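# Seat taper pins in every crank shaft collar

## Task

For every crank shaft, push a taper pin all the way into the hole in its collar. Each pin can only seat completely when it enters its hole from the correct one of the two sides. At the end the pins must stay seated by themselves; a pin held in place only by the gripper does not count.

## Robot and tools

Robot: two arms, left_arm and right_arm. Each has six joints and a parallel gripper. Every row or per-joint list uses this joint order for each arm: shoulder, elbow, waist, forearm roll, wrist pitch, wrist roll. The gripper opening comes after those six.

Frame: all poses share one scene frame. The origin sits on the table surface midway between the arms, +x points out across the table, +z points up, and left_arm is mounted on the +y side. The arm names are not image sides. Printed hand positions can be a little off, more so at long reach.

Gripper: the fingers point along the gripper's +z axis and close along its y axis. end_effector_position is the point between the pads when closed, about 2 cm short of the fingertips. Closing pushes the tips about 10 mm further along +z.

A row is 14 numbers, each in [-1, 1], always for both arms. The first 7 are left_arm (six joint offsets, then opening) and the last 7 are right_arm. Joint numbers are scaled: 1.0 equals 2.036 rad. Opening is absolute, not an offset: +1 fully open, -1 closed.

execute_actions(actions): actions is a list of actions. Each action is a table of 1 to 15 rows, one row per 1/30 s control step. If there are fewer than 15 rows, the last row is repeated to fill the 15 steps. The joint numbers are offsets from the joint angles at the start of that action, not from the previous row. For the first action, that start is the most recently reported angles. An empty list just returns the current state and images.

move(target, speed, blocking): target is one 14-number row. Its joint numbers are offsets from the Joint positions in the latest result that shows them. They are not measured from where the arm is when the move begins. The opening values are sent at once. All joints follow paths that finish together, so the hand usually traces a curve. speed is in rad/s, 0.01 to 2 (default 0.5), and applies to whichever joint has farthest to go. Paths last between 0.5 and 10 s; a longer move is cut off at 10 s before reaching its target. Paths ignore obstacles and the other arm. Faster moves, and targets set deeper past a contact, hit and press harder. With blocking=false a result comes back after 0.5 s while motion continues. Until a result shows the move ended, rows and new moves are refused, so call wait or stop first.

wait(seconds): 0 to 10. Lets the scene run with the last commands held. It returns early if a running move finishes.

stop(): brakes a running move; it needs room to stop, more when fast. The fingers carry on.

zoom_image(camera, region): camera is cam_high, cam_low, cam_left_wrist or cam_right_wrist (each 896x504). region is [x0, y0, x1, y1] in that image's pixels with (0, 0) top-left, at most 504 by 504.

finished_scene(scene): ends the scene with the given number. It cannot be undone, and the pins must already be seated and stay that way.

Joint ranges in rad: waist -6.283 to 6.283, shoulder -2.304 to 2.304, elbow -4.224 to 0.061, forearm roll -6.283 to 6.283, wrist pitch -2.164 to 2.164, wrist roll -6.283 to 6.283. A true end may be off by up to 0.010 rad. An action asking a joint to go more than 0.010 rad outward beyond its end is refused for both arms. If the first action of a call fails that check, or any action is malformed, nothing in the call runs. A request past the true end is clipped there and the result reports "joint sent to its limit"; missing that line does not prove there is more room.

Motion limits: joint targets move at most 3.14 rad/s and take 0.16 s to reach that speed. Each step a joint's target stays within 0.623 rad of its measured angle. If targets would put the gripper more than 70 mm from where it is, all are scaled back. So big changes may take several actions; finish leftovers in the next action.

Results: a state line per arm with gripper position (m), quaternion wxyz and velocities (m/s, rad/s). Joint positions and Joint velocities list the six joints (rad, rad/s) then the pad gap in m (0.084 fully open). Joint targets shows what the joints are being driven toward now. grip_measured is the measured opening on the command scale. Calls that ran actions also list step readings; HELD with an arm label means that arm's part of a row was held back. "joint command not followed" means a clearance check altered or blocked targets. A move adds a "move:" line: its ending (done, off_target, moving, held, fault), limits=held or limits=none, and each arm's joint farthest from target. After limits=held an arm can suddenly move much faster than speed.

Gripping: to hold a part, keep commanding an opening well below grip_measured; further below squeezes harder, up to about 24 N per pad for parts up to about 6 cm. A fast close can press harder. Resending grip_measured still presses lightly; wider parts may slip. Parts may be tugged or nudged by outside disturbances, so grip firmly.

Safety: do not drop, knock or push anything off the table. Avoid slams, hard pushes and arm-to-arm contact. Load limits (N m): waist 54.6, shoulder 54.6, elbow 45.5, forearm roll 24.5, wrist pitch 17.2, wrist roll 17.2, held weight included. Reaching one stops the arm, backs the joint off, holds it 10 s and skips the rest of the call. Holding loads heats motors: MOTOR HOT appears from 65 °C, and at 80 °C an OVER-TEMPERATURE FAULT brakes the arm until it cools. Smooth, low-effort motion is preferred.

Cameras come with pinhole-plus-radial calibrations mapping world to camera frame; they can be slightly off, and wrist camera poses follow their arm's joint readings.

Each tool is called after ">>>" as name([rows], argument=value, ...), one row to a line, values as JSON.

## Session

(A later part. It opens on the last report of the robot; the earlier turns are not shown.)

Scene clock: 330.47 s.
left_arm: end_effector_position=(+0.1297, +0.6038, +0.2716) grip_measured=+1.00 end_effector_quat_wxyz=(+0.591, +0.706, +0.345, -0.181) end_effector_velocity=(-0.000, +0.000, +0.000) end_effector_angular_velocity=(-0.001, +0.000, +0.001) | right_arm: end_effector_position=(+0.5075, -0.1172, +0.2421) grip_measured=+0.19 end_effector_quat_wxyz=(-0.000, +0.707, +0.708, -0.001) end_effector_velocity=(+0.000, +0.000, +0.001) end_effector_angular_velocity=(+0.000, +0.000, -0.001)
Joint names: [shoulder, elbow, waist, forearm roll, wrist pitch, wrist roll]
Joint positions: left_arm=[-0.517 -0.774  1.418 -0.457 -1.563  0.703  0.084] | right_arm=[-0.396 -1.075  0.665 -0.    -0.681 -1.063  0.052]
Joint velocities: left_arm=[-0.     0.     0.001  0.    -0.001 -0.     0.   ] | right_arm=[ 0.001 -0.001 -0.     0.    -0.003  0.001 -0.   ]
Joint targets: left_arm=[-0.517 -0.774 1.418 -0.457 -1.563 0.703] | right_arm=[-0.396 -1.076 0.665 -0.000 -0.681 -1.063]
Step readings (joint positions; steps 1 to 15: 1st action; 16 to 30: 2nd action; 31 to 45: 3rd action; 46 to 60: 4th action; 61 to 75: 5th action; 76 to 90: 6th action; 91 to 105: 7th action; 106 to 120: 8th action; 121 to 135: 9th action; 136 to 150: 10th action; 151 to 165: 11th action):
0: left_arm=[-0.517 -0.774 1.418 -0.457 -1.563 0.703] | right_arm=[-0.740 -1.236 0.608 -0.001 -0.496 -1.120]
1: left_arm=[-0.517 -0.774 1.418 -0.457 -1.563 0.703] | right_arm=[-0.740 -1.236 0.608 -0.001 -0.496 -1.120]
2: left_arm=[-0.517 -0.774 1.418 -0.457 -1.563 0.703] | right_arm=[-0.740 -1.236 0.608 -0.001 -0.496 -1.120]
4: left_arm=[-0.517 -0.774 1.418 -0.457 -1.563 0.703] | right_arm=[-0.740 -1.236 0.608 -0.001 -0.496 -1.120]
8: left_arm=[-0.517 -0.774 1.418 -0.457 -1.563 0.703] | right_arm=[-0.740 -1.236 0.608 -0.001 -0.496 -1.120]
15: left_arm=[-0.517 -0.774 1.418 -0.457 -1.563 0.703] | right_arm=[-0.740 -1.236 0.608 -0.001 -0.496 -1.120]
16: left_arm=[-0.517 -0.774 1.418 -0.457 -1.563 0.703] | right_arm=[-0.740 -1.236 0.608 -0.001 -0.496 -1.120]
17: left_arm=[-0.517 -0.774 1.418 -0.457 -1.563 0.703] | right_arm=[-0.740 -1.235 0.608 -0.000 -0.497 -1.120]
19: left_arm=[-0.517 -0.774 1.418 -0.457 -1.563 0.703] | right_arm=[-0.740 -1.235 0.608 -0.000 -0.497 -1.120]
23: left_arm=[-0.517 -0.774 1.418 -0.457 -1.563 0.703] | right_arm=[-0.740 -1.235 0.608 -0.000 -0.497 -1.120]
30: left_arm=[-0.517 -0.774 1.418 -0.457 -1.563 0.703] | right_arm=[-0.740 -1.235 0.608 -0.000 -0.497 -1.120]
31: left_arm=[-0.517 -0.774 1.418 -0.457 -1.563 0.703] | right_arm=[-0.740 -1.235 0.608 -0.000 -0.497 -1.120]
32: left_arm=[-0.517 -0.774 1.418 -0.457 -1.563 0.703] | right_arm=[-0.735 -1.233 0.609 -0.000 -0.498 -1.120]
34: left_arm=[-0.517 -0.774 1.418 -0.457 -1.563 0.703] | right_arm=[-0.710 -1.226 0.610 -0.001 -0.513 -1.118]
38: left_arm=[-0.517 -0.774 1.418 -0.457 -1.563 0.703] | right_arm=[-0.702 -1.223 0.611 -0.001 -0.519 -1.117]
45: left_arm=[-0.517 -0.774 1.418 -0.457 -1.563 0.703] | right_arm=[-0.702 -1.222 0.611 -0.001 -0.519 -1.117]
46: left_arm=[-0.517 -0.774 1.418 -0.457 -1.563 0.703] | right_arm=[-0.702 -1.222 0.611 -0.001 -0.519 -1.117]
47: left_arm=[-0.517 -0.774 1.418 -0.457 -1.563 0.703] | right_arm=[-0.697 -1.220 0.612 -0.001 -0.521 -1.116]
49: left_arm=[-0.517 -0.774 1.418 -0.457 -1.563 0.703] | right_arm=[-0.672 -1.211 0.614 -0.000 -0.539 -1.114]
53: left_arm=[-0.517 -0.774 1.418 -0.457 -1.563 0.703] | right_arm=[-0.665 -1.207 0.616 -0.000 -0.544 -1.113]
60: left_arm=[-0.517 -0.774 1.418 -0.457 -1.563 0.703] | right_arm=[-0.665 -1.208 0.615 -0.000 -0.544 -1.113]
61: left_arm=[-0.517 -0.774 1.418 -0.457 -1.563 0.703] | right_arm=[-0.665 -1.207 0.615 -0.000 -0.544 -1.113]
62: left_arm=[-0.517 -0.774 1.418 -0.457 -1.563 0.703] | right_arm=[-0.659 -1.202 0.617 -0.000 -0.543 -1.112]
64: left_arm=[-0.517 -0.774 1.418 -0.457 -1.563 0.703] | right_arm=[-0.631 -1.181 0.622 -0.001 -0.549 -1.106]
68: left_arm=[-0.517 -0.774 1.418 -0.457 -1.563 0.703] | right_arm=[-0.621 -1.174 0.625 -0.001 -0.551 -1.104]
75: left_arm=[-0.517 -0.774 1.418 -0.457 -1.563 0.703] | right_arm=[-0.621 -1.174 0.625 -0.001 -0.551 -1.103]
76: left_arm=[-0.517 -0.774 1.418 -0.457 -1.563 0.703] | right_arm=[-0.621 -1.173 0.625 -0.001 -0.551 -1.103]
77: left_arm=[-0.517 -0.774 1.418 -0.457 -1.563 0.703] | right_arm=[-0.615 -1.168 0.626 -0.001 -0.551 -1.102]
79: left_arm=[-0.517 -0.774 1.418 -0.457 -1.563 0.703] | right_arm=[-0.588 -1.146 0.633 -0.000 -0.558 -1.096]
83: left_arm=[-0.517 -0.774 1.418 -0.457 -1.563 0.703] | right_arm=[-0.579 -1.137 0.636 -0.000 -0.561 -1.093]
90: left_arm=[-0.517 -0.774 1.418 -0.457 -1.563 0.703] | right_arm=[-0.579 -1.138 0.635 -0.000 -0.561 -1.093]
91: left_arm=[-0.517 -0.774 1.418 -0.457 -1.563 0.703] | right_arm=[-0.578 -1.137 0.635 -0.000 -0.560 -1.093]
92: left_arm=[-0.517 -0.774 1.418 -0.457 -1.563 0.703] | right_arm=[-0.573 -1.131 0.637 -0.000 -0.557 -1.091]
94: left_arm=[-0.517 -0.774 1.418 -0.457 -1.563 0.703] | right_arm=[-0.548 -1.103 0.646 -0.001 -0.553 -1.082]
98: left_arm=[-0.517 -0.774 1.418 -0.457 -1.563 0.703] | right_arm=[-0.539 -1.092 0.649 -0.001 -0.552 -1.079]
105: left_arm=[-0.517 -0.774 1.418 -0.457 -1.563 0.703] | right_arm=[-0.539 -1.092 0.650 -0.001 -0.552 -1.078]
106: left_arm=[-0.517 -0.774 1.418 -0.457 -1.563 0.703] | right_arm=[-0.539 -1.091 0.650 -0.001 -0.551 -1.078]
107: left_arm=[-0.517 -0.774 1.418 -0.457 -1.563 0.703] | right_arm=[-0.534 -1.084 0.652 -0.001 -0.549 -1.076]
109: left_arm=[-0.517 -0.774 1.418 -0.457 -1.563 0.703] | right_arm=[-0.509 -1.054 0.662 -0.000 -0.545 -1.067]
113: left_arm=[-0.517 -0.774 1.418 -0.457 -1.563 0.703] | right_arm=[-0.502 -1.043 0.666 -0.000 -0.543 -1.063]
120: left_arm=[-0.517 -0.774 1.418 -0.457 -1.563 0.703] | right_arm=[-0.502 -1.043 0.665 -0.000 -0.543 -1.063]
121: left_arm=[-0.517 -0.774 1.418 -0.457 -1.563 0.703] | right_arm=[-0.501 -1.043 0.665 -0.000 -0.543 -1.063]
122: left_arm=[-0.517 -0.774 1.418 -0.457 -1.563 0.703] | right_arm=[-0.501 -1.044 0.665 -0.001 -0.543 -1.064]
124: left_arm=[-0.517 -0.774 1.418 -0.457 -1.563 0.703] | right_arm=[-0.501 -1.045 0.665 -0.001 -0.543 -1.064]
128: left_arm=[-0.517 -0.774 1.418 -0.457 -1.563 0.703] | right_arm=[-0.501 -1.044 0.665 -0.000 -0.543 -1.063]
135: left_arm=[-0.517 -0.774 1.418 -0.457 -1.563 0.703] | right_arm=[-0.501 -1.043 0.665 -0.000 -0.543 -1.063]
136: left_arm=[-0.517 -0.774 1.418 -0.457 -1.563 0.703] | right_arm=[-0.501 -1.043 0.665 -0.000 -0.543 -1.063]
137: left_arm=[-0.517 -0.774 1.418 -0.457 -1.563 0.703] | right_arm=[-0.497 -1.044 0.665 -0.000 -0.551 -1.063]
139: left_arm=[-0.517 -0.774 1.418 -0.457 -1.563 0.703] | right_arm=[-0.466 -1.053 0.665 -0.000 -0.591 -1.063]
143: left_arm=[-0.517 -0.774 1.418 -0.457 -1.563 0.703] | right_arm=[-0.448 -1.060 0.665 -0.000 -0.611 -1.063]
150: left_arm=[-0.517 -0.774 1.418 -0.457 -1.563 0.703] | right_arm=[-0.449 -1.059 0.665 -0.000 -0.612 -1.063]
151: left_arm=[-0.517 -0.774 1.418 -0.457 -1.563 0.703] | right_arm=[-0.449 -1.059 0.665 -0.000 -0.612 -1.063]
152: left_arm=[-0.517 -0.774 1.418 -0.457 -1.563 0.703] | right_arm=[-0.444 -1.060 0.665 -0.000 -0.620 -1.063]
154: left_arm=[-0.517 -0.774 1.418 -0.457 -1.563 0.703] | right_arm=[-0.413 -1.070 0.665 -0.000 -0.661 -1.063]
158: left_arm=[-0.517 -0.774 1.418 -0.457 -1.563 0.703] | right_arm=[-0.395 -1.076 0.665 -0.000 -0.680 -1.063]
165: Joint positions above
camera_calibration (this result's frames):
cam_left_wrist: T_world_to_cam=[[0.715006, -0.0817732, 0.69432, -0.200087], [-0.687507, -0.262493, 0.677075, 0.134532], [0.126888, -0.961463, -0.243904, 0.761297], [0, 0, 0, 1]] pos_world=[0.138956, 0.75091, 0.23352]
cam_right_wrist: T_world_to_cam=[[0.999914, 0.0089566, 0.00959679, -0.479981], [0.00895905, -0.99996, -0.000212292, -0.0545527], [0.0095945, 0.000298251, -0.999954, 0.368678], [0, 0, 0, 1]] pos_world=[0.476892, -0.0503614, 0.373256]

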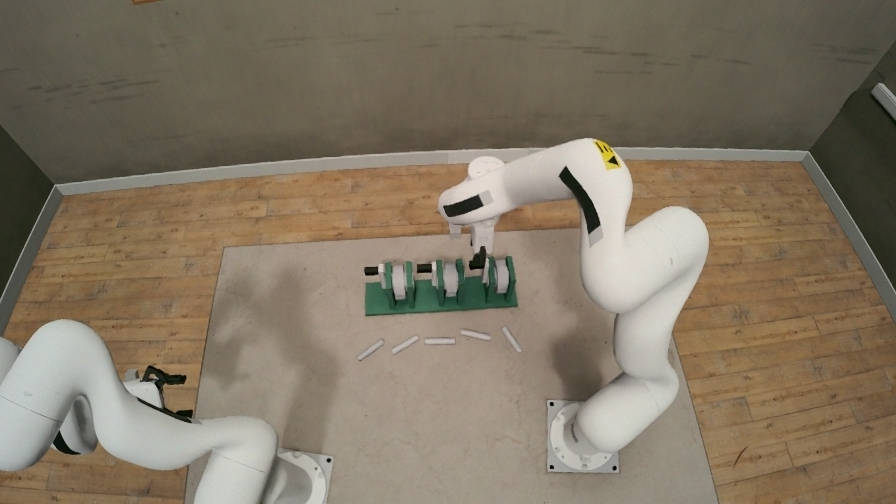

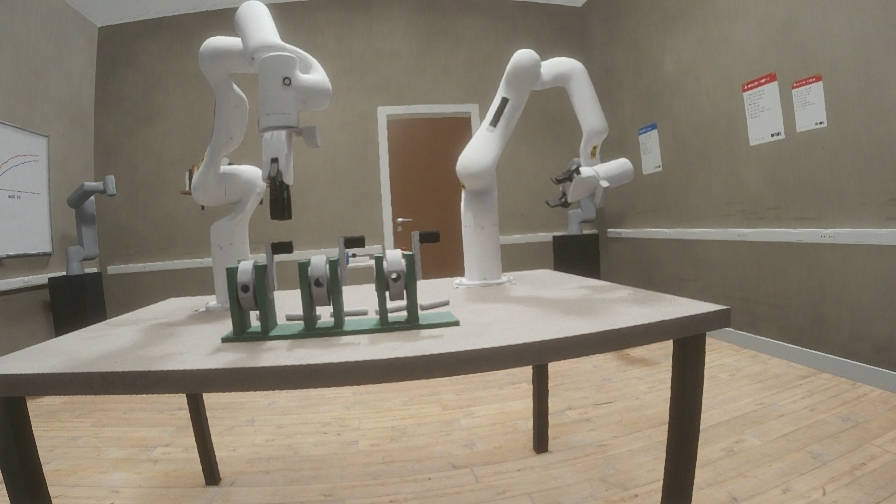

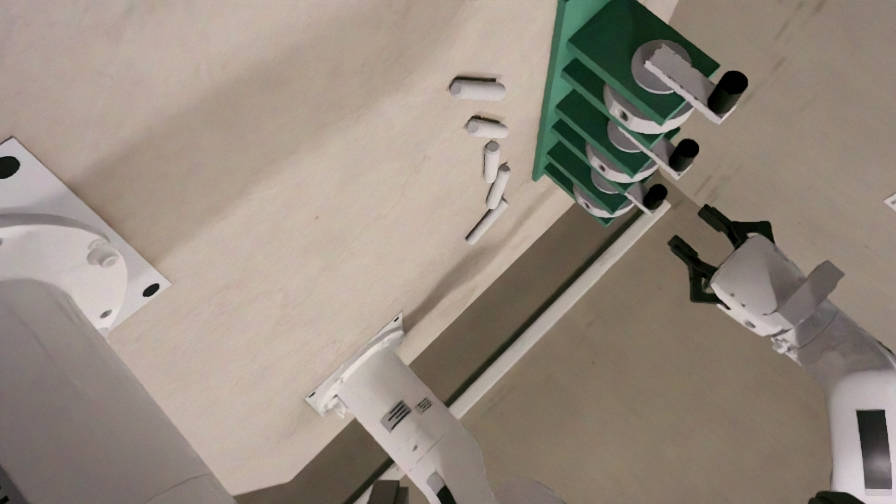

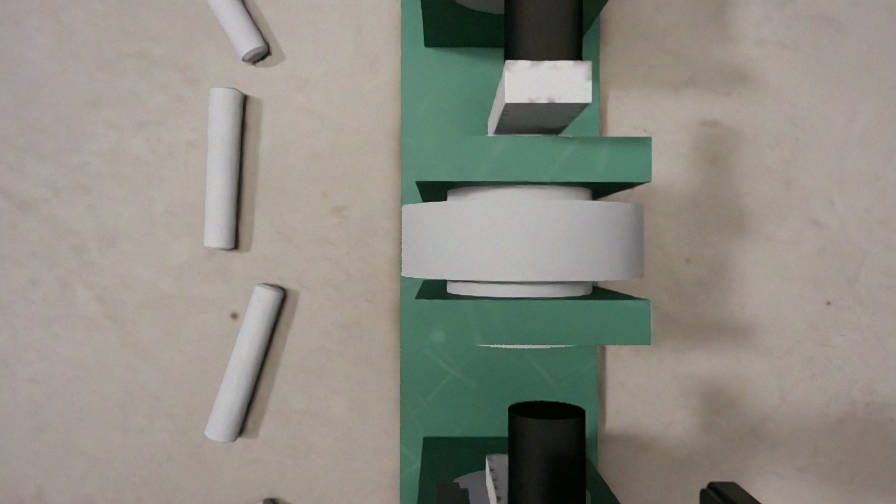

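>>> move(target=[0,0,0,0,0,0,1,0,0,0.194,0,0,-0.7,0.2], speed=1)

>>> move(target=[0,0,0,0,0,0,1,-0.0746,0.0609,0,0,0.1364,-0.6266,0.0], speed=1)

>>> move(target=[0,0,0,0,0,0,1,-0.1008,-0.0136,0,0,0.0872,0,0.0], speed=0.2)

Scene clock: 362.70 s.
left_arm: end_effector_position=(+0.1297, +0.6038, +0.2716) grip_measured=+1.00 end_effector_quat_wxyz=(+0.591, +0.706, +0.345, -0.181) end_effector_velocity=(-0.000, -0.000, +0.000) end_effector_angular_velocity=(-0.004, +0.000, -0.000) | right_arm: end_effector_position=(+0.3715, +0.0423, +0.2421) grip_measured=+0.19 end_effector_quat_wxyz=(-0.001, -0.125, +0.992, -0.001) end_effector_velocity=(-0.001, +0.001, +0.000) end_effector_angular_velocity=(-0.000, +0.001, +0.004)
Joint names: [shoulder, elbow, waist, forearm roll, wrist pitch, wrist roll]
Joint positions: left_arm=[-0.517 -0.774  1.418 -0.457 -1.563  0.703  0.084] | right_arm=[-0.396 -1.075  1.06  -0.    -0.681 -2.488  0.052]
Joint velocities: left_arm=[-0.001  0.     0.     0.    -0.003 -0.     0.   ] | right_arm=[ 0.     0.     0.003  0.    -0.001 -0.001 -0.   ]
Joint targets: left_arm=[-0.517 -0.774 1.418 -0.457 -1.563 0.703] | right_arm=[-0.396 -1.075 1.060 -0.000 -0.681 -2.488]
move: done; limits=none; left_arm: farthest joint: the waist, 0.000 radians from its target (0.000 radians at the start); right_arm: farthest joint: the waist, 0.000 radians from its target (0.395 radians at the start)
camera_calibration (this result's frames):
cam_left_wrist: T_world_to_cam=[[0.715006, -0.0817731, 0.69432, -0.200087], [-0.687507, -0.262493, 0.677075, 0.134532], [0.126888, -0.961463, -0.243904, 0.761296], [0, 0, 0, 1]] pos_world=[0.138956, 0.75091, 0.23352]
cam_right_wrist: T_world_to_cam=[[-0.25469, 0.966973, 0.0098308, 0.0801208], [0.96701, 0.254726, -0.0025597, -0.302291], [-0.00497932, 0.00885455, -0.999948, 0.374987], [0, 0, 0, 1]] pos_world=[0.314592, -0.00379361, 0.373407]

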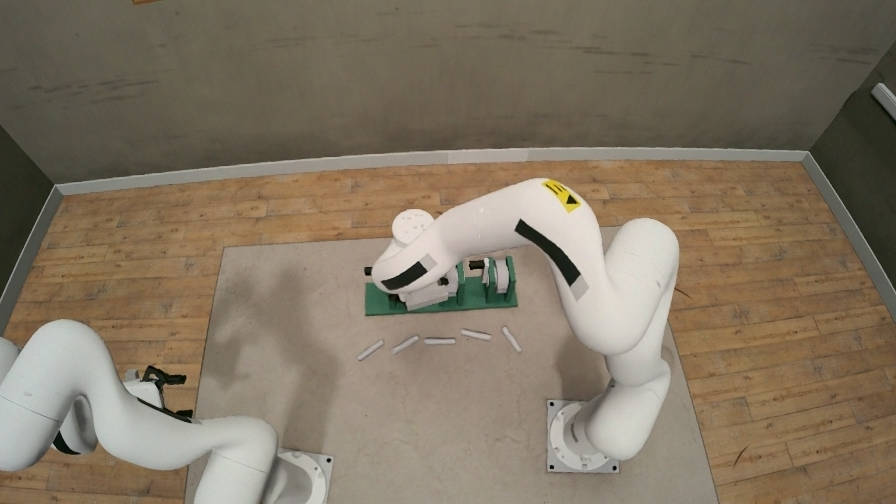

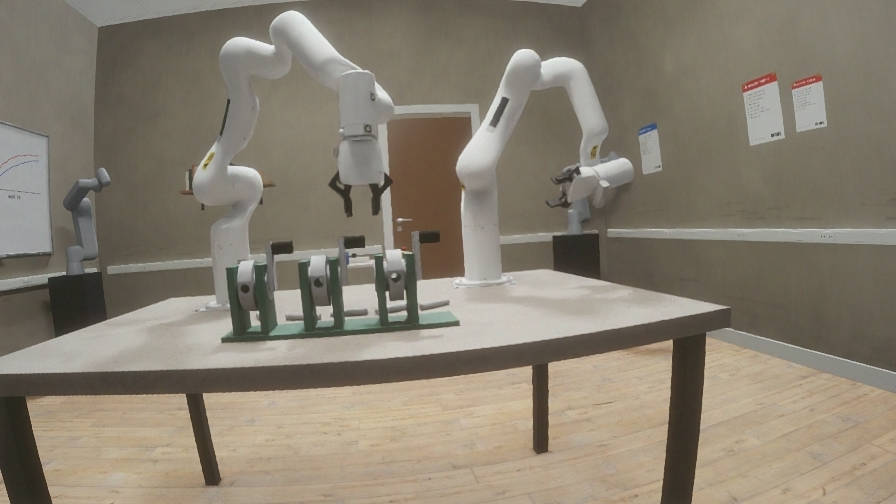

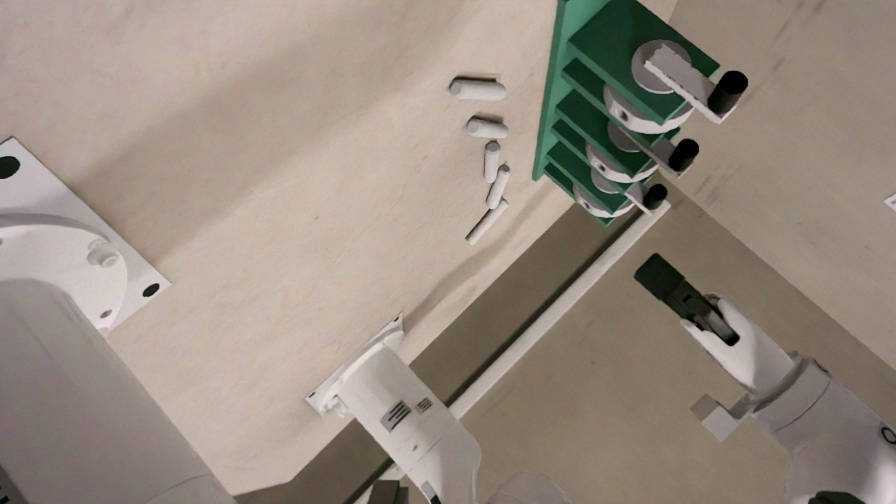

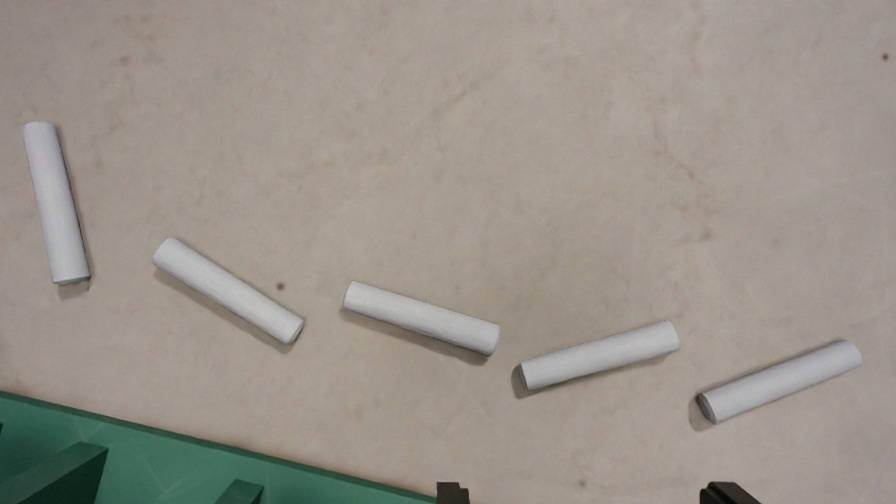

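Scene clock: 364.53 s.
left_arm: end_effector_position=(+0.1297, +0.6038, +0.2716) grip_measured=+1.00 end_effector_quat_wxyz=(+0.591, +0.706, +0.345, -0.181) end_effector_velocity=(-0.000, +0.000, +0.000) end_effector_angular_velocity=(+0.001, -0.000, +0.001) | right_arm: end_effector_position=(+0.3555, +0.0219, +0.1196) grip_measured=-0.01 end_effector_quat_wxyz=(-0.000, +0.691, -0.723, +0.000) end_effector_velocity=(-0.001, -0.000, -0.001) end_effector_angular_velocity=(-0.001, +0.001, +0.002)
Joint names: [shoulder, elbow, waist, forearm roll, wrist pitch, wrist roll]
Joint positions: left_arm=[-0.517 -0.774  1.418 -0.457 -1.563  0.703  0.084] | right_arm=[-0.548 -0.952  1.06  -0.    -0.403 -3.763  0.044]
Joint velocities: left_arm=[ 0.001  0.     0.001 -0.     0.    -0.     0.   ] | right_arm=[-0.001  0.001  0.     0.     0.001 -0.001  0.   ]
Joint targets: left_arm=[-0.517 -0.774 1.418 -0.457 -1.563 0.703] | right_arm=[-0.548 -0.951 1.060 -0.000 -0.403 -3.764]
move: done; limits=none; left_arm: farthest joint: the waist, 0.000 radians from its target (0.000 radians at the start); right_arm: farthest joint: the elbow, 0.001 radians from its target (0.124 radians at the start)
camera_calibration (this result's frames):
cam_left_wrist: T_world_to_cam=[[0.715006, -0.081773, 0.69432, -0.200087], [-0.687507, -0.262493, 0.677075, 0.134532], [0.126888, -0.961463, -0.243904, 0.761296], [0, 0, 0, 1]] pos_world=[0.138956, 0.75091, 0.23352]
cam_right_wrist: T_world_to_cam=[[-0.999225, 0.037864, 0.0108001, 0.381824], [0.0378544, 0.999283, -0.00109094, 0.0318803], [-0.0108337, -0.000681262, -0.999941, 0.254892], [0, 0, 0, 1]] pos_world=[0.383083, -0.0461412, 0.250788]

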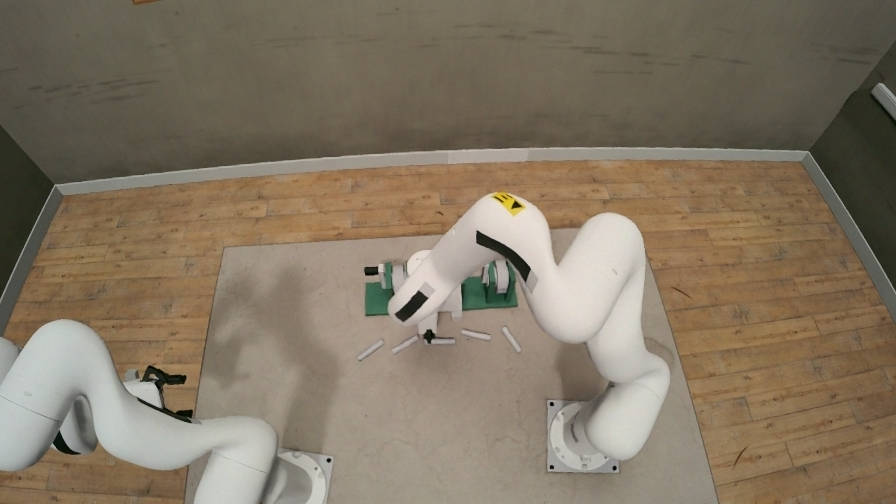

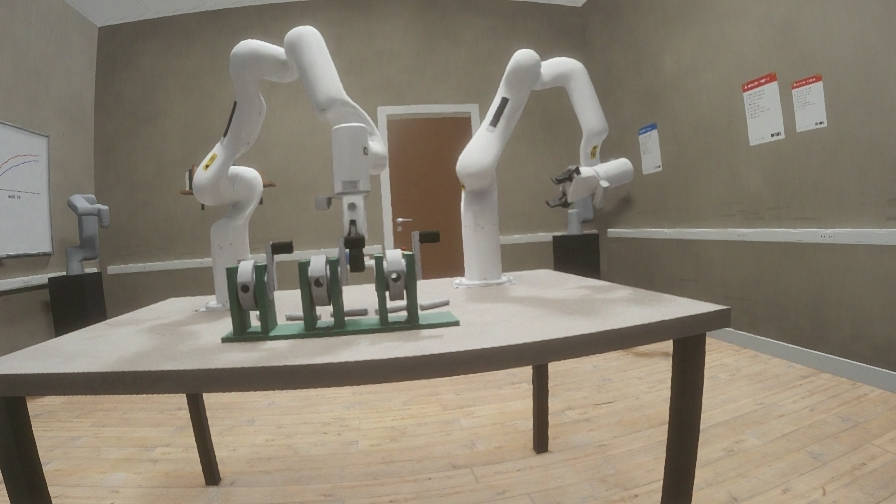

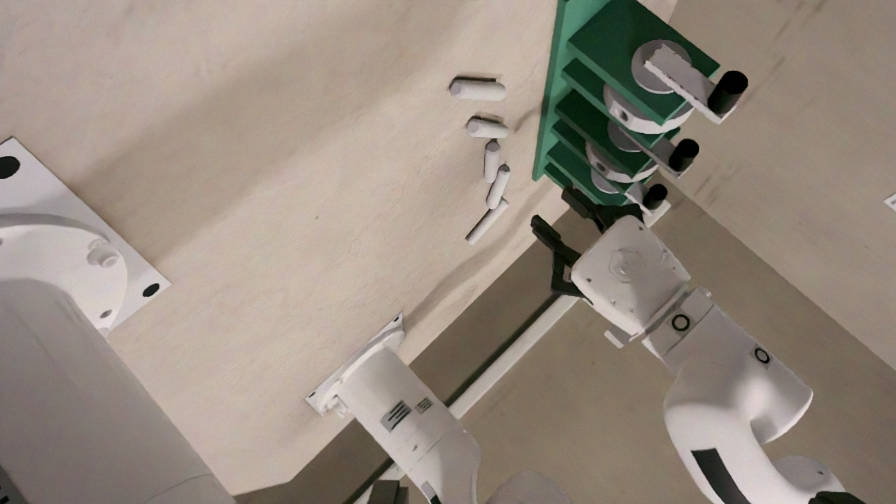

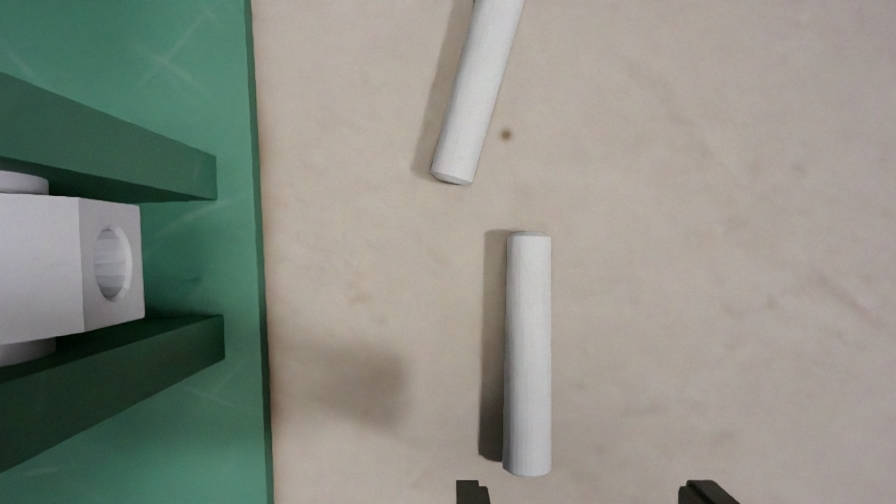

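Scene clock: 365.90 s.
left_arm: end_effector_position=(+0.1297, +0.6038, +0.2716) grip_measured=+1.00 end_effector_quat_wxyz=(+0.591, +0.706, +0.345, -0.181) end_effector_velocity=(-0.000, +0.000, -0.000) end_effector_angular_velocity=(+0.002, +0.000, -0.000) | right_arm: end_effector_position=(+0.3556, +0.0221, +0.0227) grip_measured=-0.01 end_effector_quat_wxyz=(-0.000, +0.691, -0.723, -0.000) end_effector_velocity=(-0.000, -0.001, -0.001) end_effector_angular_velocity=(-0.002, +0.001, -0.001)
Joint names: [shoulder, elbow, waist, forearm roll, wrist pitch, wrist roll]
Joint positions: left_arm=[-0.517 -0.774  1.418 -0.457 -1.563  0.703  0.084] | right_arm=[-0.753 -0.979  1.06  -0.    -0.226 -3.763  0.044]
Joint velocities: left_arm=[ 0.    -0.     0.     0.001  0.002  0.     0.   ] | right_arm=[-0.001  0.    -0.001  0.    -0.001  0.    -0.   ]
Joint targets: left_arm=[-0.517 -0.774 1.418 -0.457 -1.563 0.703] | right_arm=[-0.753 -0.979 1.060 -0.000 -0.226 -3.763]
move: done; limits=none; left_arm: farthest joint: the waist, 0.000 radians from its target (0.000 radians at the start); right_arm: farthest joint: the waist, 0.000 radians from its target (0.000 radians at the start)
camera_calibration (this result's frames):
cam_left_wrist: T_world_to_cam=[[0.715006, -0.081773, 0.69432, -0.200087], [-0.687507, -0.262493, 0.677075, 0.134532], [0.126888, -0.961463, -0.243904, 0.761296], [0, 0, 0, 1]] pos_world=[0.138956, 0.75091, 0.23352]
cam_right_wrist: T_world_to_cam=[[-0.999228, 0.0378428, 0.0105876, 0.382975], [0.0378375, 0.999284, -0.000708166, 0.0316136], [-0.0106068, -0.000307012, -0.999944, 0.157969], [0, 0, 0, 1]] pos_world=[0.383159, -0.0460353, 0.153928]

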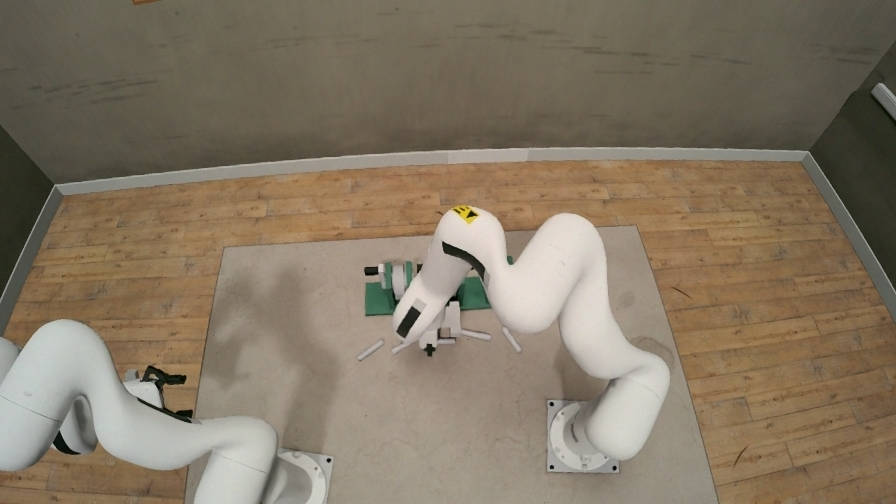

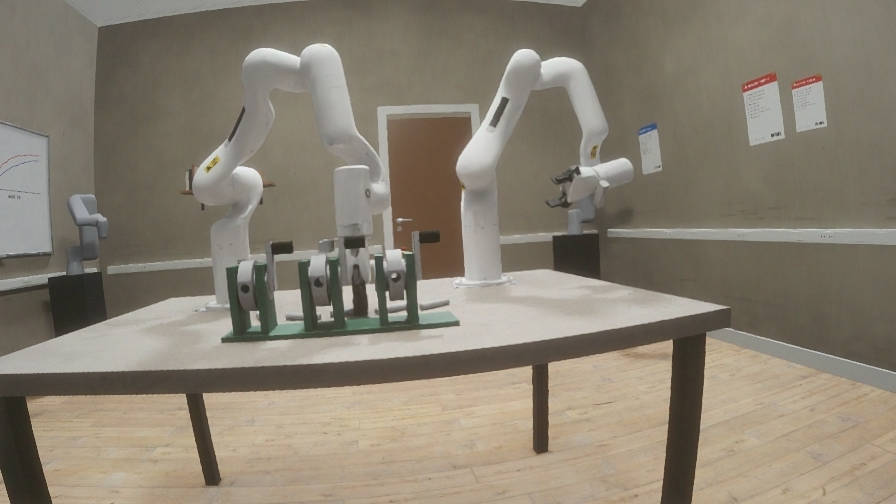

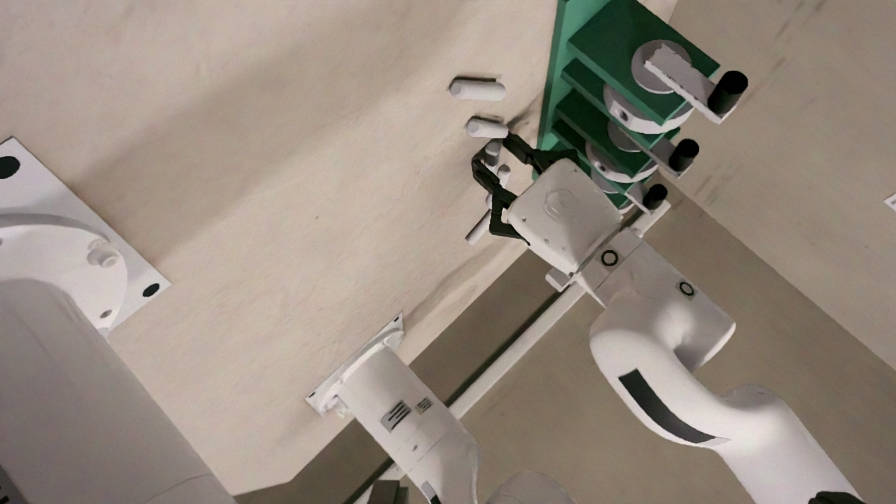

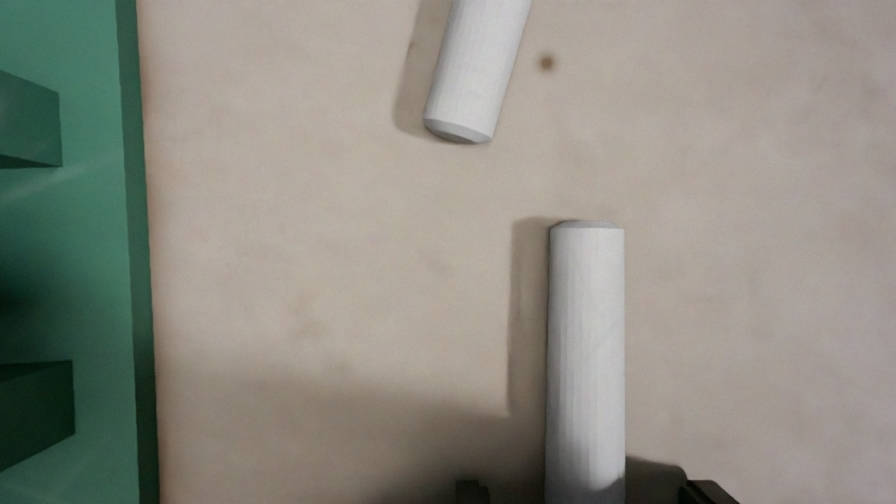

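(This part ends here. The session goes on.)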